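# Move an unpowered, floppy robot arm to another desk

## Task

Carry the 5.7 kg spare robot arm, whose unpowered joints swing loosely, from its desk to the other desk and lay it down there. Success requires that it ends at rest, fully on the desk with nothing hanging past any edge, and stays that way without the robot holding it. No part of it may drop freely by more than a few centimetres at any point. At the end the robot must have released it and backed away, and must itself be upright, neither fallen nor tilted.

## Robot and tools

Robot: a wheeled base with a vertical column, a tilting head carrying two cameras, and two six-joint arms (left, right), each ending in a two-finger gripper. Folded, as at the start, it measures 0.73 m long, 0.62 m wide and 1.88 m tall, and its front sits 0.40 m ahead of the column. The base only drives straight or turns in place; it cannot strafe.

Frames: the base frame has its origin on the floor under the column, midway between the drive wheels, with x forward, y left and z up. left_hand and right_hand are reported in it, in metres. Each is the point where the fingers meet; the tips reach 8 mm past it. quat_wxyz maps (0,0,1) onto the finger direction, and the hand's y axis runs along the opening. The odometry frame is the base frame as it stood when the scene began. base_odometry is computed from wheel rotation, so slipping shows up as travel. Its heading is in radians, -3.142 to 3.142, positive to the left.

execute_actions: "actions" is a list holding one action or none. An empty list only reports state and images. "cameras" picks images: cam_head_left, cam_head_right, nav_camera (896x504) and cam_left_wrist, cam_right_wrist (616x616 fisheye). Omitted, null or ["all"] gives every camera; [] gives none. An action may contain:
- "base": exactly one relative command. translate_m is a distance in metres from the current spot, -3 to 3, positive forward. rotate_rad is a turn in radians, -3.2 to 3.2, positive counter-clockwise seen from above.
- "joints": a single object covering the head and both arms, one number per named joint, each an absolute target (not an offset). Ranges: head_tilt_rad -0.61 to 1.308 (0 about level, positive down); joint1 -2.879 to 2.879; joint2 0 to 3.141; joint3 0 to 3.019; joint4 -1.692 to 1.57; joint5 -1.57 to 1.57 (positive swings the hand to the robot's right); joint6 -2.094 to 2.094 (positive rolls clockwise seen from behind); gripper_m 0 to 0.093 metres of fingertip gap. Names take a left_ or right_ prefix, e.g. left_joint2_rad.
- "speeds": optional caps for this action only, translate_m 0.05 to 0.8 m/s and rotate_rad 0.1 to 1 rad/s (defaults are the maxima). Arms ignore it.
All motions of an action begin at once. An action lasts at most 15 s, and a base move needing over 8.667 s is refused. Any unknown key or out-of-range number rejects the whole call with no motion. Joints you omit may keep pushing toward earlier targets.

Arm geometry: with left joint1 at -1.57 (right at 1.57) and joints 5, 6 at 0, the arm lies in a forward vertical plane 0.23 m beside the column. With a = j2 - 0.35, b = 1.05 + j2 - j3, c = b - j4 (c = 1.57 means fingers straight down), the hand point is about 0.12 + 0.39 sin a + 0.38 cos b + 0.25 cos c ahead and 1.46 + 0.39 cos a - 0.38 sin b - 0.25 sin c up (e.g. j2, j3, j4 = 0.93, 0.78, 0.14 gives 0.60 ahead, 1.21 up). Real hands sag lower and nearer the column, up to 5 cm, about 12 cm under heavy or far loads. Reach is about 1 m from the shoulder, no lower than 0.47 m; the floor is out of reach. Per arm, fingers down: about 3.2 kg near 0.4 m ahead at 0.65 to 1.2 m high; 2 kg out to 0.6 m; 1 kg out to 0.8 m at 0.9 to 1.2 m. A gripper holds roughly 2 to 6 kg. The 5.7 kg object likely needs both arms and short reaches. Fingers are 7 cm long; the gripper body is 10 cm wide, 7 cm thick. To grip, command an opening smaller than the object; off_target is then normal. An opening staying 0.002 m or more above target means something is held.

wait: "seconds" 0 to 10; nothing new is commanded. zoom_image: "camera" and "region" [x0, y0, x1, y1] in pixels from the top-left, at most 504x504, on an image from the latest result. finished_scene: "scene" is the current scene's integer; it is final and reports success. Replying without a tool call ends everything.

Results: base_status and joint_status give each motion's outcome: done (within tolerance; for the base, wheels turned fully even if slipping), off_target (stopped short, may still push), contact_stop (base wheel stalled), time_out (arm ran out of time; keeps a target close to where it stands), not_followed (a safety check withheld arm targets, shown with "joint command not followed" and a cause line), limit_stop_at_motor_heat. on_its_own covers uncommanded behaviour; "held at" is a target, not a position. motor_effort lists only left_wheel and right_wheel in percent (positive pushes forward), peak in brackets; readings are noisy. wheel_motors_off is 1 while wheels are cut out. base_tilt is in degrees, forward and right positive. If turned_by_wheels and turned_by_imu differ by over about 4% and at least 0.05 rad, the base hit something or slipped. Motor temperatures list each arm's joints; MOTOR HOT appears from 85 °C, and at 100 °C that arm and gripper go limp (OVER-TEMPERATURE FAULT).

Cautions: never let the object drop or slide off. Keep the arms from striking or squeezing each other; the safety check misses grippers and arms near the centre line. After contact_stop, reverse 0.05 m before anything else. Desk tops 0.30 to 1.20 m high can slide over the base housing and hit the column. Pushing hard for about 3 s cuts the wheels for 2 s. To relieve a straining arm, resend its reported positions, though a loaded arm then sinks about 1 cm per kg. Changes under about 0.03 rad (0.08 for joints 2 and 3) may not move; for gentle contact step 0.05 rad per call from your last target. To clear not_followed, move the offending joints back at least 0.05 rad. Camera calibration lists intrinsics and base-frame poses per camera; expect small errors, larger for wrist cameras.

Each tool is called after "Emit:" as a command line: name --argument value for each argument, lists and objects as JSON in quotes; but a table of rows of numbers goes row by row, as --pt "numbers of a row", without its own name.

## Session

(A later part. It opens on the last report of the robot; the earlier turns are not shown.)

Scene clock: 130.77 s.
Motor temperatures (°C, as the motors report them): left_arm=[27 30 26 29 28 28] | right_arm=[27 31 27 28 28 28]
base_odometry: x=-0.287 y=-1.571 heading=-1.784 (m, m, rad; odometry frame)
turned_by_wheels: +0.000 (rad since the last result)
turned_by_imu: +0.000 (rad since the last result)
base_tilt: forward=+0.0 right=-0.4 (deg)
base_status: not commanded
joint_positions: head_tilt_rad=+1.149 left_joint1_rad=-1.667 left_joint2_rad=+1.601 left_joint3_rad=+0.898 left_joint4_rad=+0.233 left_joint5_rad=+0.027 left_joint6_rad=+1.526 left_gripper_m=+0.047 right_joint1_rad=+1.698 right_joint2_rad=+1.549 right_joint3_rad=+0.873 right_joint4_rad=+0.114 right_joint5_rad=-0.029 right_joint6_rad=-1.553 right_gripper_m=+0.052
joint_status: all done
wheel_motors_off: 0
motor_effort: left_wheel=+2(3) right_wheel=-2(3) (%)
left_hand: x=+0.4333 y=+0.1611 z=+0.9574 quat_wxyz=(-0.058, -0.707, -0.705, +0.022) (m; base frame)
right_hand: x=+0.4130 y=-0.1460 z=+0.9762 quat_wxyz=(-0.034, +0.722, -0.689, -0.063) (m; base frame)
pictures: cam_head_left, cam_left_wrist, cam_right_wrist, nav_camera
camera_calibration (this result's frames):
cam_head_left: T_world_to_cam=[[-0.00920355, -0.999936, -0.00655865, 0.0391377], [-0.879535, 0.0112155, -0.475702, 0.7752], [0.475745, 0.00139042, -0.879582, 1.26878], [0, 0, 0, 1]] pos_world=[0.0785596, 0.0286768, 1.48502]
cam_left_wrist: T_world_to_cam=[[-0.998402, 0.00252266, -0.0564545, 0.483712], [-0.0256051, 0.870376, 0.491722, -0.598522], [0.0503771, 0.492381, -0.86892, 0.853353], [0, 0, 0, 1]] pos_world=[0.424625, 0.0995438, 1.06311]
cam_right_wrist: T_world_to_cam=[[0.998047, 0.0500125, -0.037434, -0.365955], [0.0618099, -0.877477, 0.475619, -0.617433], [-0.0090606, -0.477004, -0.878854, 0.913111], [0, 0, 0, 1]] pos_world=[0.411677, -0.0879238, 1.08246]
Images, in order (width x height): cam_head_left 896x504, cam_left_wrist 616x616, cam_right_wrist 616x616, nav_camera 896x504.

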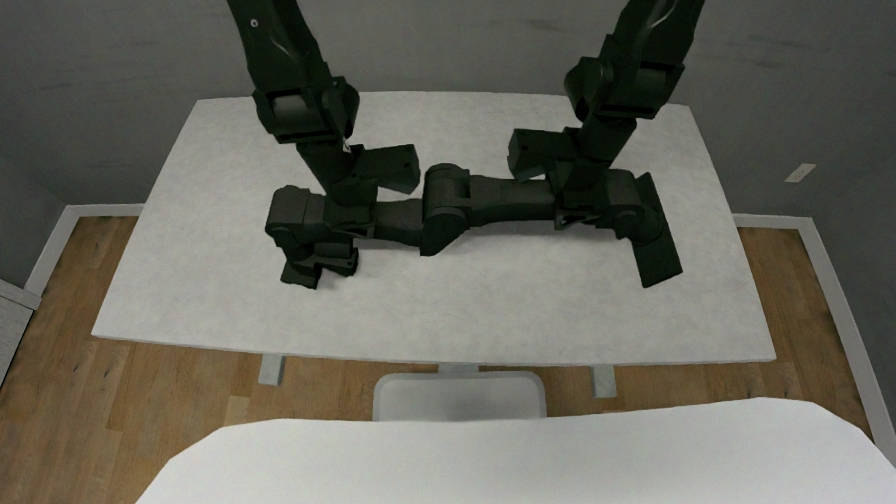

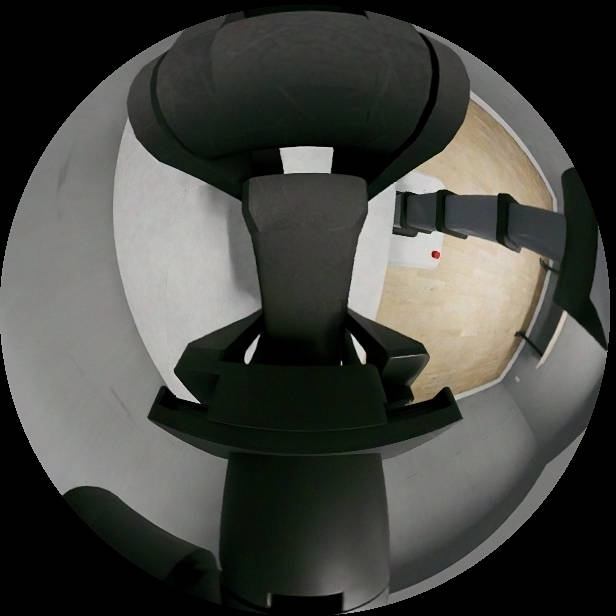

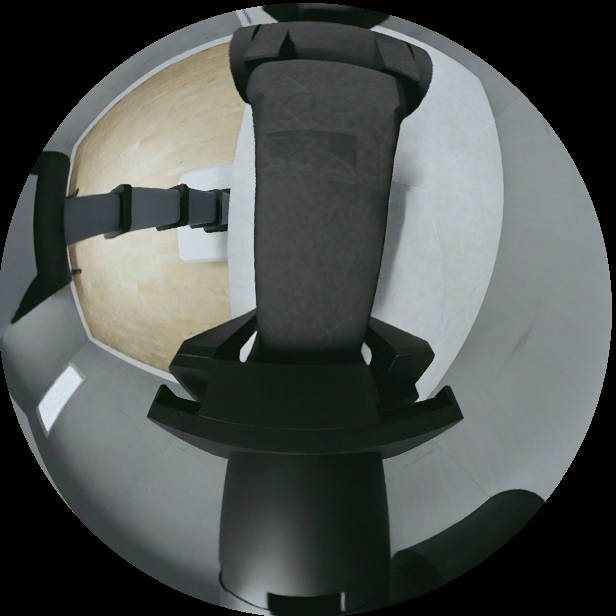

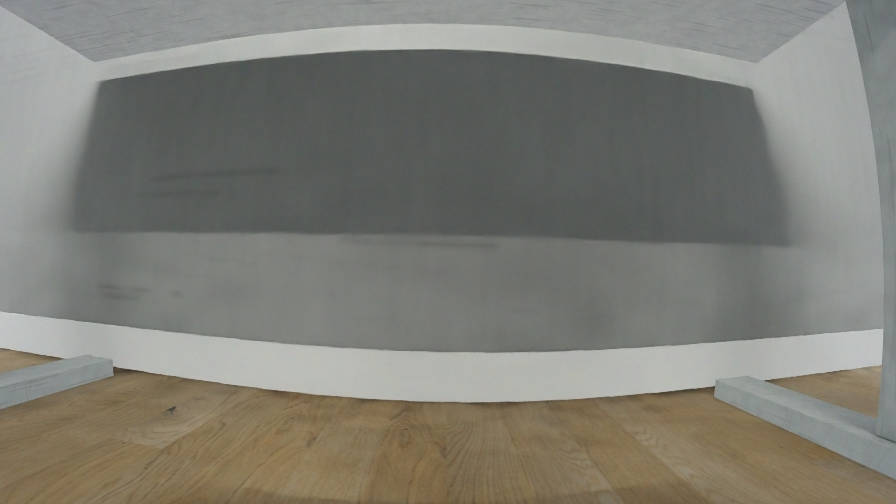

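Emit:
execute_actions --actions '[{"joints":{"left_joint2_rad":1.32,"left_joint3_rad":0.75,"right_joint2_rad":1.37,"right_joint3_rad":0.79}}]' --cameras '["cam_head_left"]'

Emit:
execute_actions --actions '[{"joints":{"left_joint2_rad":1.2,"left_joint3_rad":0.68,"right_joint2_rad":1.26,"right_joint3_rad":0.72}}]' --cameras '["cam_head_left","cam_head_right"]'

Scene clock: 134.93 s.
Motor temperatures (°C, as the motors report them): left_arm=[27 31 27 29 29 28] | right_arm=[27 32 27 28 29 28]
base_odometry: x=-0.287 y=-1.571 heading=-1.784 (m, m, rad; odometry frame)
turned_by_wheels: +0.000 (rad since the last result)
turned_by_imu: +0.000 (rad since the last result)
base_tilt: forward=+0.2 right=-0.4 (deg)
base_status: not commanded
joint_positions: head_tilt_rad=+1.149 left_joint1_rad=-1.673 left_joint2_rad=+1.452 left_joint3_rad=+0.782 left_joint4_rad=+0.229 left_joint5_rad=+0.023 left_joint6_rad=+1.515 left_gripper_m=+0.047 right_joint1_rad=+1.707 right_joint2_rad=+1.444 right_joint3_rad=+0.798 right_joint4_rad=+0.114 right_joint5_rad=-0.038 right_joint6_rad=-1.569 right_gripper_m=+0.052
joint_status: all done
wheel_motors_off: 0
motor_effort: left_wheel=+2(3) right_wheel=-2(2) (%)
left_hand: x=+0.4308 y=+0.1630 z=+1.0088 quat_wxyz=(-0.069, -0.703, -0.708, +0.013) (m; base frame)
right_hand: x=+0.4148 y=-0.1432 z=+1.0118 quat_wxyz=(-0.051, +0.728, -0.681, -0.058) (m; base frame)
pictures: cam_head_left
camera_calibration (this result's frames):
cam_head_left: T_world_to_cam=[[-0.00920355, -0.999936, -0.00655865, 0.0391377], [-0.879535, 0.0112155, -0.475702, 0.7752], [0.475745, 0.00139042, -0.879582, 1.26878], [0, 0, 0, 1]] pos_world=[0.0785596, 0.0286768, 1.48502]
Images, in order (width x height): cam_head_left 896x504.

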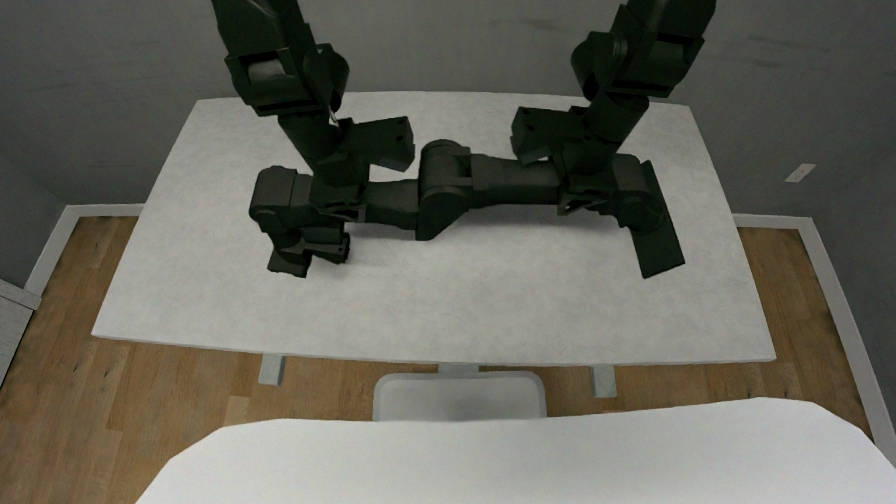

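Scene clock: 135.77 s.
Motor temperatures (°C, as the motors report them): left_arm=[27 31 27 29 29 28] | right_arm=[27 32 27 28 29 28]
base_odometry: x=-0.287 y=-1.571 heading=-1.784 (m, m, rad; odometry frame)
turned_by_wheels: +0.000 (rad since the last result)
turned_by_imu: +0.000 (rad since the last result)
base_tilt: forward=+0.2 right=-0.3 (deg)
base_status: not commanded
joint_positions: head_tilt_rad=+1.149 left_joint1_rad=-1.679 left_joint2_rad=+1.337 left_joint3_rad=+0.704 left_joint4_rad=+0.226 left_joint5_rad=+0.023 left_joint6_rad=+1.515 left_gripper_m=+0.047 right_joint1_rad=+1.713 right_joint2_rad=+1.335 right_joint3_rad=+0.725 right_joint4_rad=+0.114 right_joint5_rad=-0.041 right_joint6_rad=-1.570 right_gripper_m=+0.052
joint_status: all done
wheel_motors_off: 0
motor_effort: left_wheel=+2(3) right_wheel=-2(3) (%)
left_hand: x=+0.4307 y=+0.1628 z=+1.0462 quat_wxyz=(-0.083, -0.703, -0.707, +0.004) (m; base frame)
right_hand: x=+0.4158 y=-0.1436 z=+1.0469 quat_wxyz=(-0.067, +0.729, -0.680, -0.049) (m; base frame)
pictures: cam_head_left, cam_head_right
camera_calibration (this result's frames):
cam_head_left: T_world_to_cam=[[-0.00920355, -0.999936, -0.00655865, 0.0391377], [-0.879535, 0.0112155, -0.475702, 0.7752], [0.475745, 0.00139042, -0.879582, 1.26878], [0, 0, 0, 1]] pos_world=[0.0785596, 0.0286768, 1.48502]
cam_head_right: T_world_to_cam=[[-0.0187017, -0.999825, -0.000592442, -0.0388219], [-0.875226, 0.0166576, -0.483428, 0.781391], [0.483353, -0.00852243, -0.875384, 1.25698], [0, 0, 0, 1]] pos_world=[0.0756015, -0.0411187, 1.47807]
Images, in order (width x height): cam_head_left 896x504, cam_head_right 896x504.

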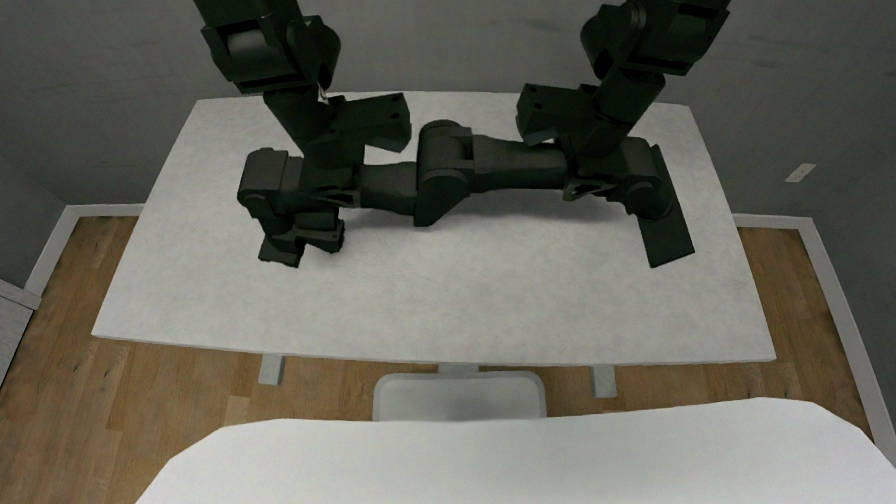

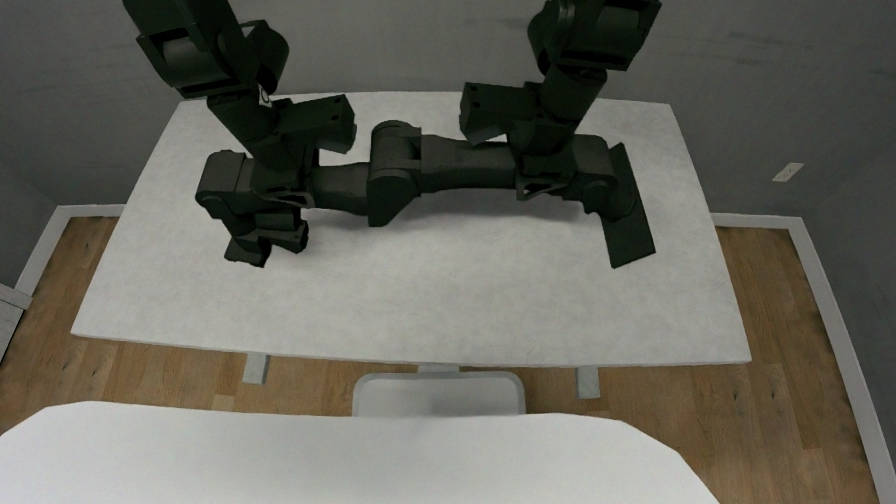

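Emit:
execute_actions --actions '[{"joints":{"left_joint2_rad":1.05,"left_joint3_rad":0.6,"right_joint2_rad":1.11,"right_joint3_rad":0.64}}]' --cameras '["cam_head_left"]'

Emit:
execute_actions --actions '[{"base":{"translate_m":-0.9},"speeds":{"translate_m":0.15},"joints":{"head_tilt_rad":1.0}}]' --cameras '["cam_head_left","nav_camera"]'

Scene clock: 142.50 s.
Motor temperatures (°C, as the motors report them): left_arm=[27 32 27 29 29 28] | right_arm=[28 32 27 28 31 28]
base_odometry: x=-0.287 y=-1.571 heading=-1.784 (m, m, rad; odometry frame)
turned_by_wheels: +0.000 (rad since the last result)
turned_by_imu: +0.000 (rad since the last result)
base_tilt: forward=+0.2 right=-0.5 (deg)
base_status: not commanded
joint_positions: head_tilt_rad=+1.149 left_joint1_rad=-1.686 left_joint2_rad=+1.181 left_joint3_rad=+0.612 left_joint4_rad=+0.218 left_joint5_rad=+0.035 left_joint6_rad=+1.515 left_gripper_m=+0.047 right_joint1_rad=+1.723 right_joint2_rad=+1.184 right_joint3_rad=+0.638 right_joint4_rad=+0.106 right_joint5_rad=-0.052 right_joint6_rad=-1.574 right_gripper_m=+0.052
joint_status: all done
wheel_motors_off: 0
motor_effort: left_wheel=+2(4) right_wheel=-2(3) (%)
left_hand: x=+0.4317 y=+0.1617 z=+1.0942 quat_wxyz=(-0.110, -0.702, -0.704, -0.008) (m; base frame)
right_hand: x=+0.4183 y=-0.1424 z=+1.0930 quat_wxyz=(-0.095, +0.730, -0.676, -0.037) (m; base frame)
pictures: cam_head_left
camera_calibration (this result's frames):
cam_head_left: T_world_to_cam=[[-0.00920355, -0.999936, -0.00655865, 0.0391377], [-0.879535, 0.0112155, -0.475702, 0.7752], [0.475745, 0.00139042, -0.879582, 1.26878], [0, 0, 0, 1]] pos_world=[0.0785596, 0.0286768, 1.48502]
Images, in order (width x height): cam_head_left 896x504.

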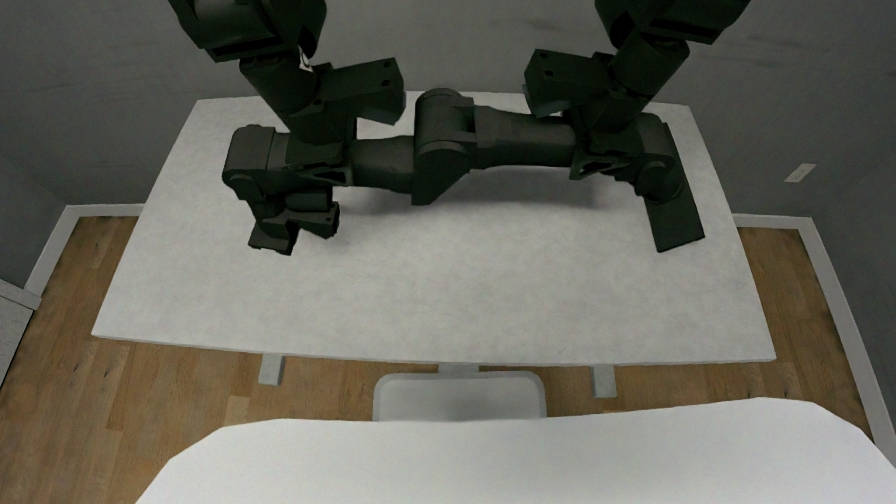

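Scene clock: 149.33 s.
Motor temperatures (°C, as the motors report them): left_arm=[27 32 26 29 29 28] | right_arm=[28 32 27 28 33 28]
base_odometry: x=-0.097 y=-0.691 heading=-1.783 (m, m, rad; odometry frame)
turned_by_wheels: +0.000 (rad since the last result)
turned_by_imu: +0.004 (rad since the last result)
base_tilt: forward=+0.1 right=-0.3 (deg)
base_status: done
joint_positions: head_tilt_rad=+1.014 left_joint1_rad=-1.686 left_joint2_rad=+1.181 left_joint3_rad=+0.606 left_joint4_rad=+0.214 left_joint5_rad=+0.035 left_joint6_rad=+1.514 left_gripper_m=+0.047 right_joint1_rad=+1.724 right_joint2_rad=+1.184 right_joint3_rad=+0.632 right_joint4_rad=+0.103 right_joint5_rad=-0.052 right_joint6_rad=-1.572 right_gripper_m=+0.052
joint_status: all done
wheel_motors_off: 0
motor_effort: left_wheel=+1(45) right_wheel=-1(35) (%)
left_hand: x=+0.4271 y=+0.1618 z=+1.0938 quat_wxyz=(-0.106, -0.702, -0.705, -0.004) (m; base frame)
right_hand: x=+0.4137 y=-0.1422 z=+1.0928 quat_wxyz=(-0.091, +0.729, -0.677, -0.040) (m; base frame)
pictures: cam_head_left, nav_camera
camera_calibration (this result's frames):
cam_head_left: T_world_to_cam=[[-0.00823534, -0.999936, -0.00773953, 0.0409079], [-0.807375, 0.0112155, -0.589931, 0.947506], [0.589981, 0.00139042, -0.807416, 1.15193], [0, 0, 0, 1]] pos_world=[0.0857111, 0.0286768, 1.48937]
Images, in order (width x height): cam_head_left 896x504, nav_camera 896x504.

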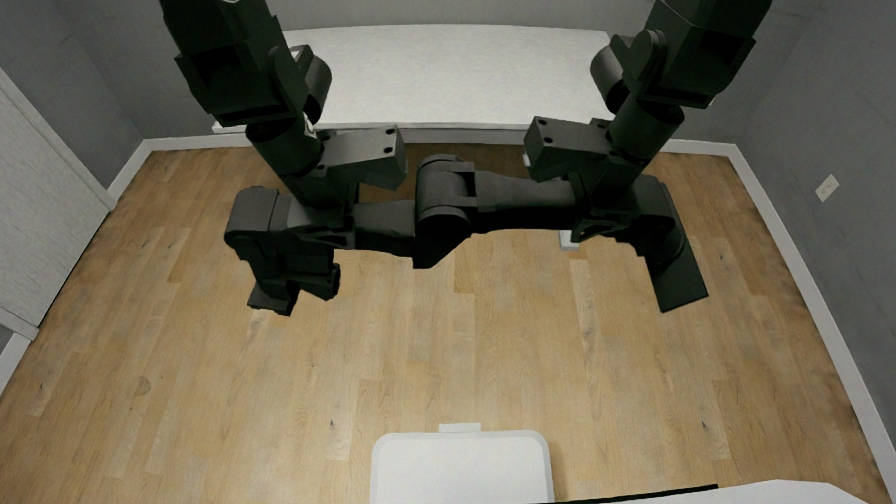

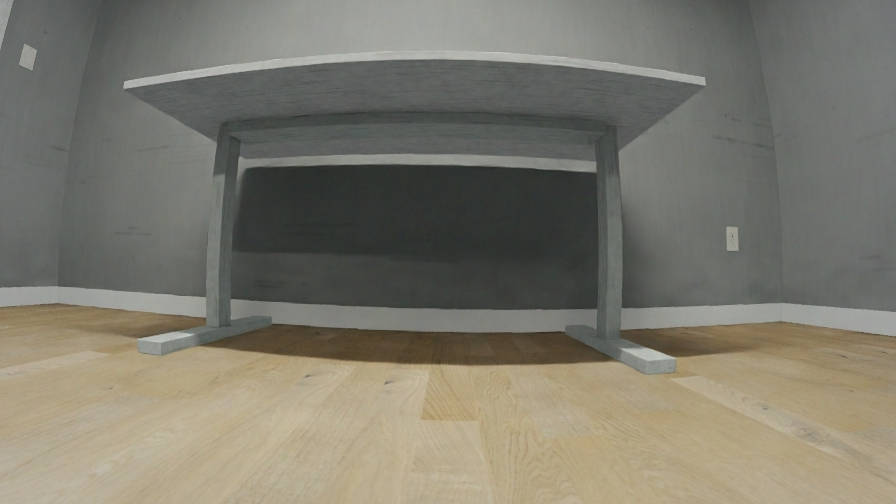

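Emit:
execute_actions --actions '[{"base":{"rotate_rad":1.6},"speeds":{"rotate_rad":0.3}}]' --cameras '["nav_camera"]'

Emit:
execute_actions --actions '[{"base":{"rotate_rad":1.3},"speeds":{"rotate_rad":0.3},"joints":{"head_tilt_rad":0.5}}]' --cameras '["nav_camera","cam_head_left","cam_head_right"]'

Scene clock: 158.20 s.
Motor temperatures (°C, as the motors report them): left_arm=[27 33 26 29 30 29] | right_arm=[28 32 27 28 35 28]
base_odometry: x=-0.097 y=-0.691 heading=-0.183 (m, m, rad; odometry frame)
turned_by_wheels: +1.600 (rad since the last result)
turned_by_imu: +1.615 (rad since the last result)
base_tilt: forward=+0.2 right=-0.3 (deg)
base_status: done
joint_positions: head_tilt_rad=+1.014 left_joint1_rad=-1.687 left_joint2_rad=+1.181 left_joint3_rad=+0.607 left_joint4_rad=+0.214 left_joint5_rad=+0.033 left_joint6_rad=+1.514 left_gripper_m=+0.047 right_joint1_rad=+1.725 right_joint2_rad=+1.184 right_joint3_rad=+0.633 right_joint4_rad=+0.103 right_joint5_rad=-0.049 right_joint6_rad=-1.573 right_gripper_m=+0.052
joint_status: not commanded
wheel_motors_off: 0
motor_effort: left_wheel=-1(44) right_wheel=+1(45) (%)
left_hand: x=+0.4278 y=+0.1618 z=+1.0939 quat_wxyz=(-0.106, -0.702, -0.705, -0.005) (m; base frame)
right_hand: x=+0.4144 y=-0.1422 z=+1.0928 quat_wxyz=(-0.091, +0.730, -0.676, -0.039) (m; base frame)
pictures: nav_camera
Images, in order (width x height): nav_camera 896x504.

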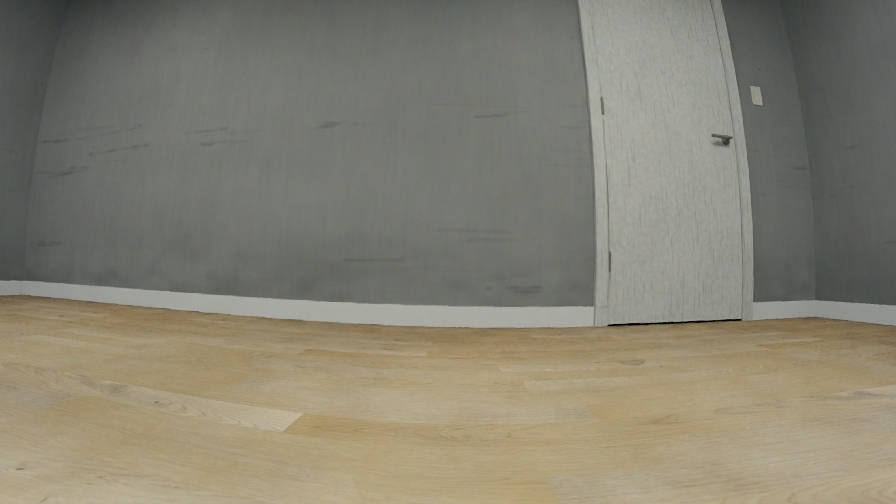

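Scene clock: 163.27 s.
Motor temperatures (°C, as the motors report them): left_arm=[27 33 26 29 30 29] | right_arm=[28 32 27 28 36 28]
base_odometry: x=-0.097 y=-0.691 heading=+1.116 (m, m, rad; odometry frame)
turned_by_wheels: +1.300 (rad since the last result)
turned_by_imu: +1.315 (rad since the last result)
base_tilt: forward=+0.2 right=-0.4 (deg)
base_status: done
joint_positions: head_tilt_rad=+0.518 left_joint1_rad=-1.687 left_joint2_rad=+1.181 left_joint3_rad=+0.607 left_joint4_rad=+0.214 left_joint5_rad=+0.034 left_joint6_rad=+1.514 left_gripper_m=+0.047 right_joint1_rad=+1.725 right_joint2_rad=+1.184 right_joint3_rad=+0.633 right_joint4_rad=+0.103 right_joint5_rad=-0.049 right_joint6_rad=-1.572 right_gripper_m=+0.052
joint_status: all done
wheel_motors_off: 0
motor_effort: left_wheel=-2(29) right_wheel=+2(27) (%)
left_hand: x=+0.4278 y=+0.1617 z=+1.0939 quat_wxyz=(-0.106, -0.702, -0.705, -0.005) (m; base frame)
right_hand: x=+0.4144 y=-0.1422 z=+1.0928 quat_wxyz=(-0.091, +0.730, -0.677, -0.039) (m; base frame)
pictures: cam_head_left, cam_head_right, nav_camera
camera_calibration (this result's frames):
cam_head_left: T_world_to_cam=[[-0.00356589, -0.999936, -0.0107241, 0.0452706], [-0.429856, 0.0112155, -0.902828, 1.41049], [0.90289, 0.00139042, -0.429869, 0.554865], [0, 0, 0, 1]] pos_world=[0.105487, 0.0286768, 1.51243]
cam_head_right: T_world_to_cam=[[-0.0147552, -0.999825, -0.0115062, -0.0222121], [-0.42182, 0.0166576, -0.906527, 1.41029], [0.90656, -0.00852243, -0.421992, 0.537597], [0, 0, 0, 1]] pos_world=[0.107198, -0.0411187, 1.50507]
Images, in order (width x height): cam_head_left 896x504, cam_head_right 896x504, nav_camera 896x504.

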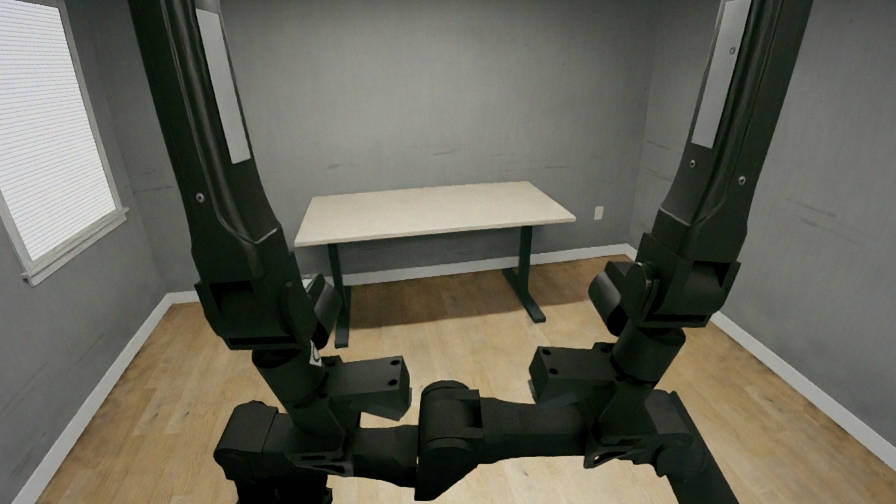

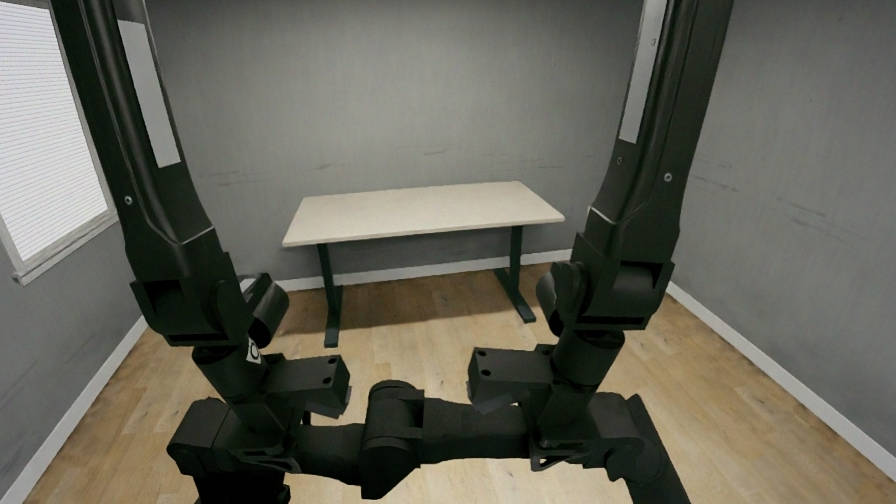

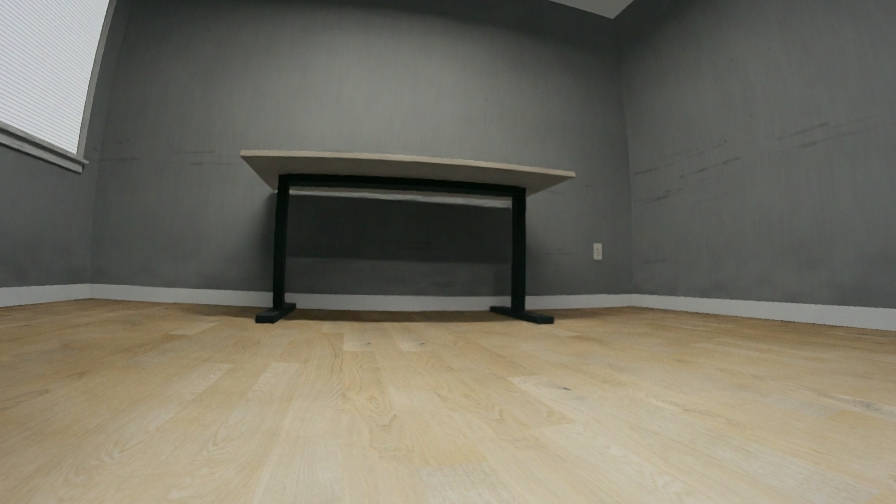

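Emit:
execute_actions --actions '[{"base":{"rotate_rad":-0.1},"speeds":{"rotate_rad":0.3}}]' --cameras '[]'

Emit:
execute_actions --actions '[{"base":{"translate_m":1.05},"speeds":{"translate_m":0.25}}]' --cameras '[]'

Emit:
execute_actions --actions '[{"base":{"rotate_rad":0.3},"speeds":{"rotate_rad":0.3},"joints":{"head_tilt_rad":0.7}}]' --cameras '["nav_camera","cam_head_left","cam_head_right"]'

Scene clock: 169.77 s.
Motor temperatures (°C, as the motors report them): left_arm=[27 33 26 29 30 29] | right_arm=[28 32 27 28 36 28]
base_odometry: x=-0.097 y=-0.691 heading=+1.016 (m, m, rad; odometry frame)
turned_by_wheels: -0.100 (rad since the last result)
turned_by_imu: -0.101 (rad since the last result)
base_tilt: forward=+0.1 right=-0.5 (deg)
base_status: done
joint_positions: head_tilt_rad=+0.518 left_joint1_rad=-1.688 left_joint2_rad=+1.181 left_joint3_rad=+0.609 left_joint4_rad=+0.214 left_joint5_rad=+0.034 left_joint6_rad=+1.515 left_gripper_m=+0.047 right_joint1_rad=+1.723 right_joint2_rad=+1.184 right_joint3_rad=+0.634 right_joint4_rad=+0.103 right_joint5_rad=-0.050 right_joint6_rad=-1.572 right_gripper_m=+0.052
joint_status: not commanded
wheel_motors_off: 0
motor_effort: left_wheel=+2(25) right_wheel=-2(23) (%)
left_hand: x=+0.4290 y=+0.1612 z=+1.0940 quat_wxyz=(-0.107, -0.702, -0.704, -0.006) (m; base frame)
right_hand: x=+0.4147 y=-0.1430 z=+1.0927 quat_wxyz=(-0.091, +0.729, -0.677, -0.039) (m; base frame)
pictures: none
No camera images: the call's "cameras" was empty. Leave "cameras" out to get every camera's image.

Scene clock: 174.93 s.
Motor temperatures (°C, as the motors report them): left_arm=[27 33 26 29 30 29] | right_arm=[28 32 27 28 37 28]
base_odometry: x=+0.456 y=+0.202 heading=+1.018 (m, m, rad; odometry frame)
turned_by_wheels: +0.001 (rad since the last result)
turned_by_imu: -0.002 (rad since the last result)
base_tilt: forward=+0.1 right=-0.4 (deg)
base_status: done
joint_positions: head_tilt_rad=+0.518 left_joint1_rad=-1.688 left_joint2_rad=+1.181 left_joint3_rad=+0.612 left_joint4_rad=+0.213 left_joint5_rad=+0.032 left_joint6_rad=+1.515 left_gripper_m=+0.047 right_joint1_rad=+1.723 right_joint2_rad=+1.185 right_joint3_rad=+0.637 right_joint4_rad=+0.104 right_joint5_rad=-0.048 right_joint6_rad=-1.574 right_gripper_m=+0.052
joint_status: not commanded
wheel_motors_off: 0
motor_effort: left_wheel=+1(55) right_wheel=-1(43) (%)
left_hand: x=+0.4307 y=+0.1615 z=+1.0940 quat_wxyz=(-0.108, -0.702, -0.704, -0.007) (m; base frame)
right_hand: x=+0.4172 y=-0.1428 z=+1.0926 quat_wxyz=(-0.092, +0.730, -0.676, -0.037) (m; base frame)
pictures: none
No camera images: the call's "cameras" was empty. Leave "cameras" out to get every camera's image.

Scene clock: 176.67 s.
Motor temperatures (°C, as the motors report them): left_arm=[27 34 26 29 30 29] | right_arm=[28 32 27 28 37 28]
base_odometry: x=+0.456 y=+0.202 heading=+1.317 (m, m, rad; odometry frame)
turned_by_wheels: +0.299 (rad since the last result)
turned_by_imu: +0.300 (rad since the last result)
base_tilt: forward=+0.1 right=-0.4 (deg)
base_status: done
joint_positions: head_tilt_rad=+0.703 left_joint1_rad=-1.688 left_joint2_rad=+1.181 left_joint3_rad=+0.612 left_joint4_rad=+0.213 left_joint5_rad=+0.032 left_joint6_rad=+1.515 left_gripper_m=+0.047 right_joint1_rad=+1.723 right_joint2_rad=+1.185 right_joint3_rad=+0.637 right_joint4_rad=+0.104 right_joint5_rad=-0.048 right_joint6_rad=-1.573 right_gripper_m=+0.052
joint_status: all done
wheel_motors_off: 0
motor_effort: left_wheel=-3(40) right_wheel=+1(35) (%)
left_hand: x=+0.4305 y=+0.1612 z=+1.0940 quat_wxyz=(-0.108, -0.702, -0.704, -0.007) (m; base frame)
right_hand: x=+0.4167 y=-0.1428 z=+1.0926 quat_wxyz=(-0.092, +0.730, -0.677, -0.037) (m; base frame)
pictures: cam_head_left, cam_head_right, nav_camera
camera_calibration (this result's frames):
cam_head_left: T_world_to_cam=[[-0.005472, -0.999936, -0.0098883, 0.0440788], [-0.588127, 0.0112155, -0.808691, 1.27343], [0.80875, 0.00139042, -0.588151, 0.803326], [0, 0, 0, 1]] pos_world=[0.0994909, 0.0286768, 1.50273]
cam_head_right: T_world_to_cam=[[-0.0166149, -0.999825, -0.00860524, -0.0265866], [-0.580905, 0.0166576, -0.813801, 1.27545], [0.813802, -0.00852243, -0.58108, 0.787231], [0, 0, 0, 1]] pos_world=[0.099823, -0.0411187, 1.49518]
Images, in order (width x height): cam_head_left 896x504, cam_head_right 896x504, nav_camera 896x504.

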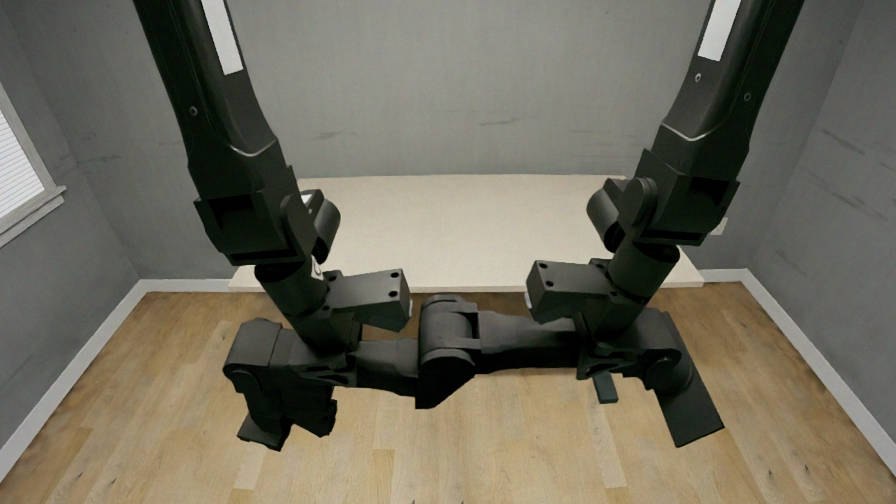

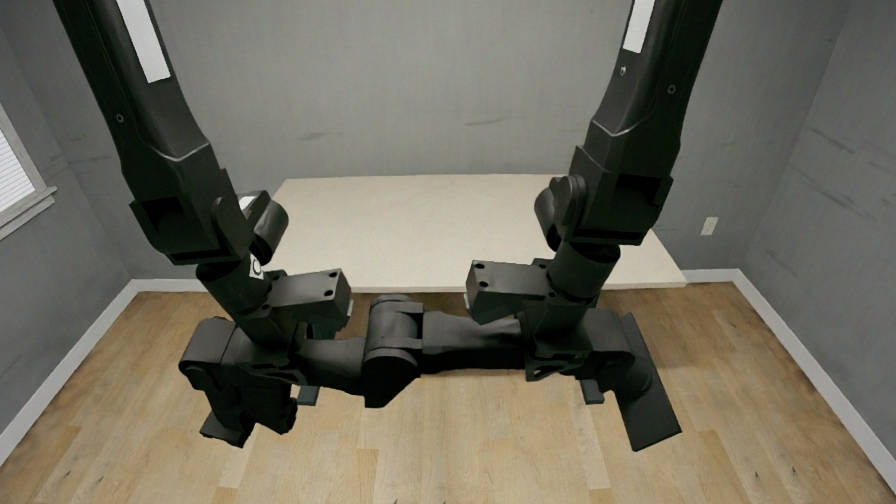

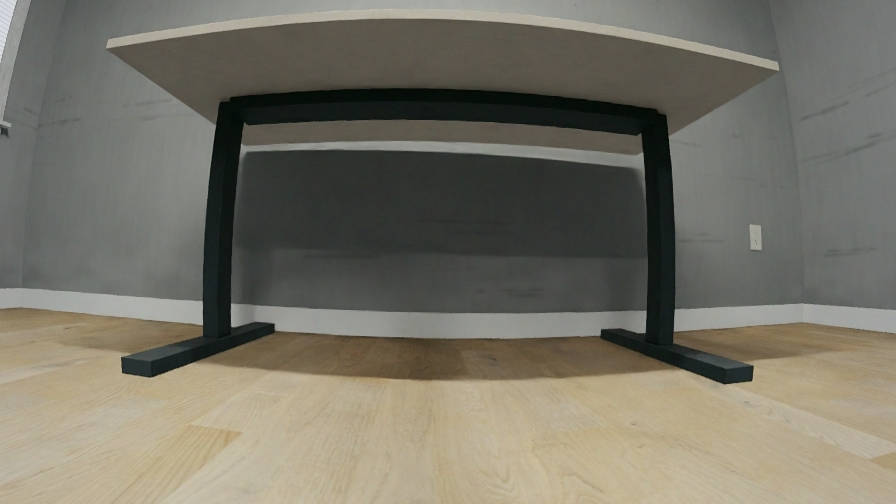

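Emit:
execute_actions --actions '[{"base":{"translate_m":0.76},"speeds":{"translate_m":0.15},"joints":{"head_tilt_rad":1.15}}]' --cameras '["nav_camera","cam_head_left","cam_left_wrist","cam_right_wrist"]'

Scene clock: 190.73 s.
Motor temperatures (°C, as the motors report them): left_arm=[27 34 26 29 30 29] | right_arm=[28 33 27 28 38 28]
base_odometry: x=+0.646 y=+0.938 heading=+1.318 (m, m, rad; odometry frame)
turned_by_wheels: +0.001 (rad since the last result)
turned_by_imu: -0.002 (rad since the last result)
base_tilt: forward=+0.1 right=-0.4 (deg)
base_status: done
joint_positions: head_tilt_rad=+1.148 left_joint1_rad=-1.688 left_joint2_rad=+1.181 left_joint3_rad=+0.613 left_joint4_rad=+0.213 left_joint5_rad=+0.032 left_joint6_rad=+1.515 left_gripper_m=+0.047 right_joint1_rad=+1.723 right_joint2_rad=+1.185 right_joint3_rad=+0.638 right_joint4_rad=+0.104 right_joint5_rad=-0.047 right_joint6_rad=-1.574 right_gripper_m=+0.052
joint_status: all done
wheel_motors_off: 0
motor_effort: left_wheel=+1(49) right_wheel=-1(49) (%)
left_hand: x=+0.4314 y=+0.1613 z=+1.0940 quat_wxyz=(-0.108, -0.702, -0.704, -0.007) (m; base frame)
right_hand: x=+0.4176 y=-0.1428 z=+1.0926 quat_wxyz=(-0.092, +0.730, -0.676, -0.036) (m; base frame)
pictures: cam_head_left, cam_left_wrist, cam_right_wrist, nav_camera
camera_calibration (this result's frames):
cam_head_left: T_world_to_cam=[[-0.00920082, -0.999936, -0.00656247, 0.0391435], [-0.879338, 0.0112155, -0.476067, 0.775752], [0.47611, 0.00139042, -0.879385, 1.26846], [0, 0, 0, 1]] pos_world=[0.0785824, 0.0286768, 1.48503]
cam_left_wrist: T_world_to_cam=[[-0.985768, -0.0114801, -0.167717, 0.608091], [-0.0883886, 0.884029, 0.459, -0.605213], [0.142997, 0.467292, -0.872462, 0.940009], [0, 0, 0, 1]] pos_world=[0.411524, 0.102748, 1.1999]
cam_right_wrist: T_world_to_cam=[[0.994018, 0.068819, 0.0848109, -0.49553], [0.024866, -0.89872, 0.437818, -0.616604], [0.106351, -0.43309, -0.895054, 0.992827], [0, 0, 0, 1]] pos_world=[0.402309, -0.090069, 1.20062]
Images, in order (width x height): cam_head_left 896x504, cam_left_wrist 616x616, cam_right_wrist 616x616, nav_camera 896x504.

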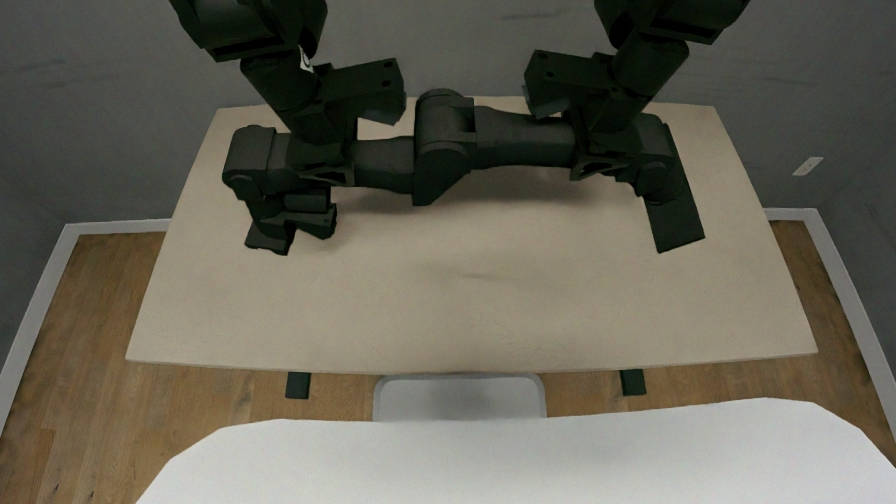

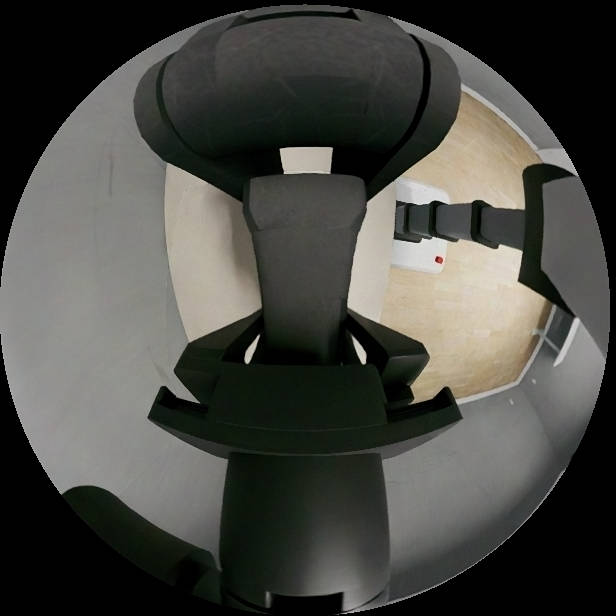

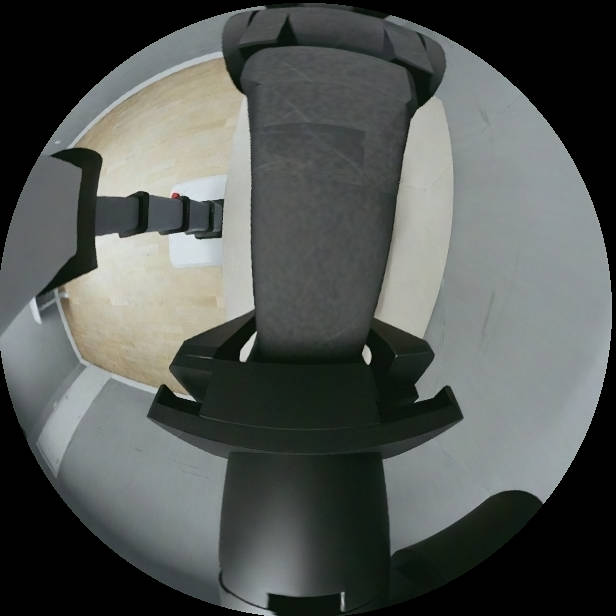

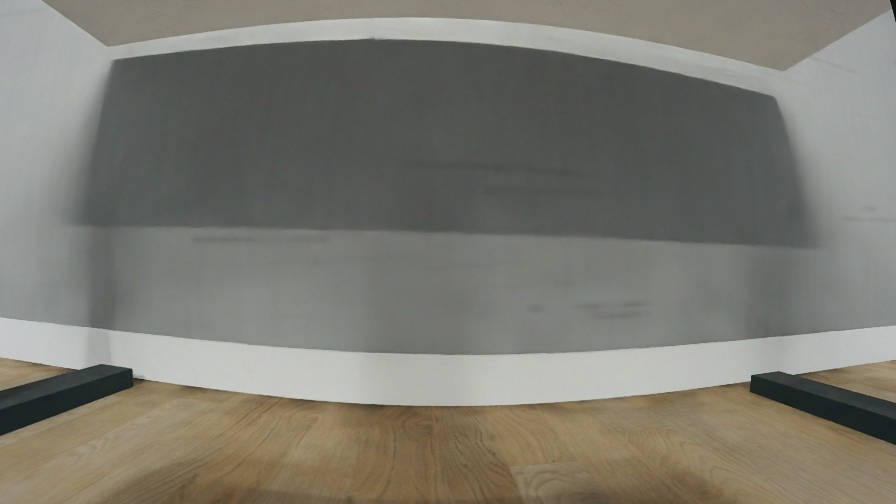

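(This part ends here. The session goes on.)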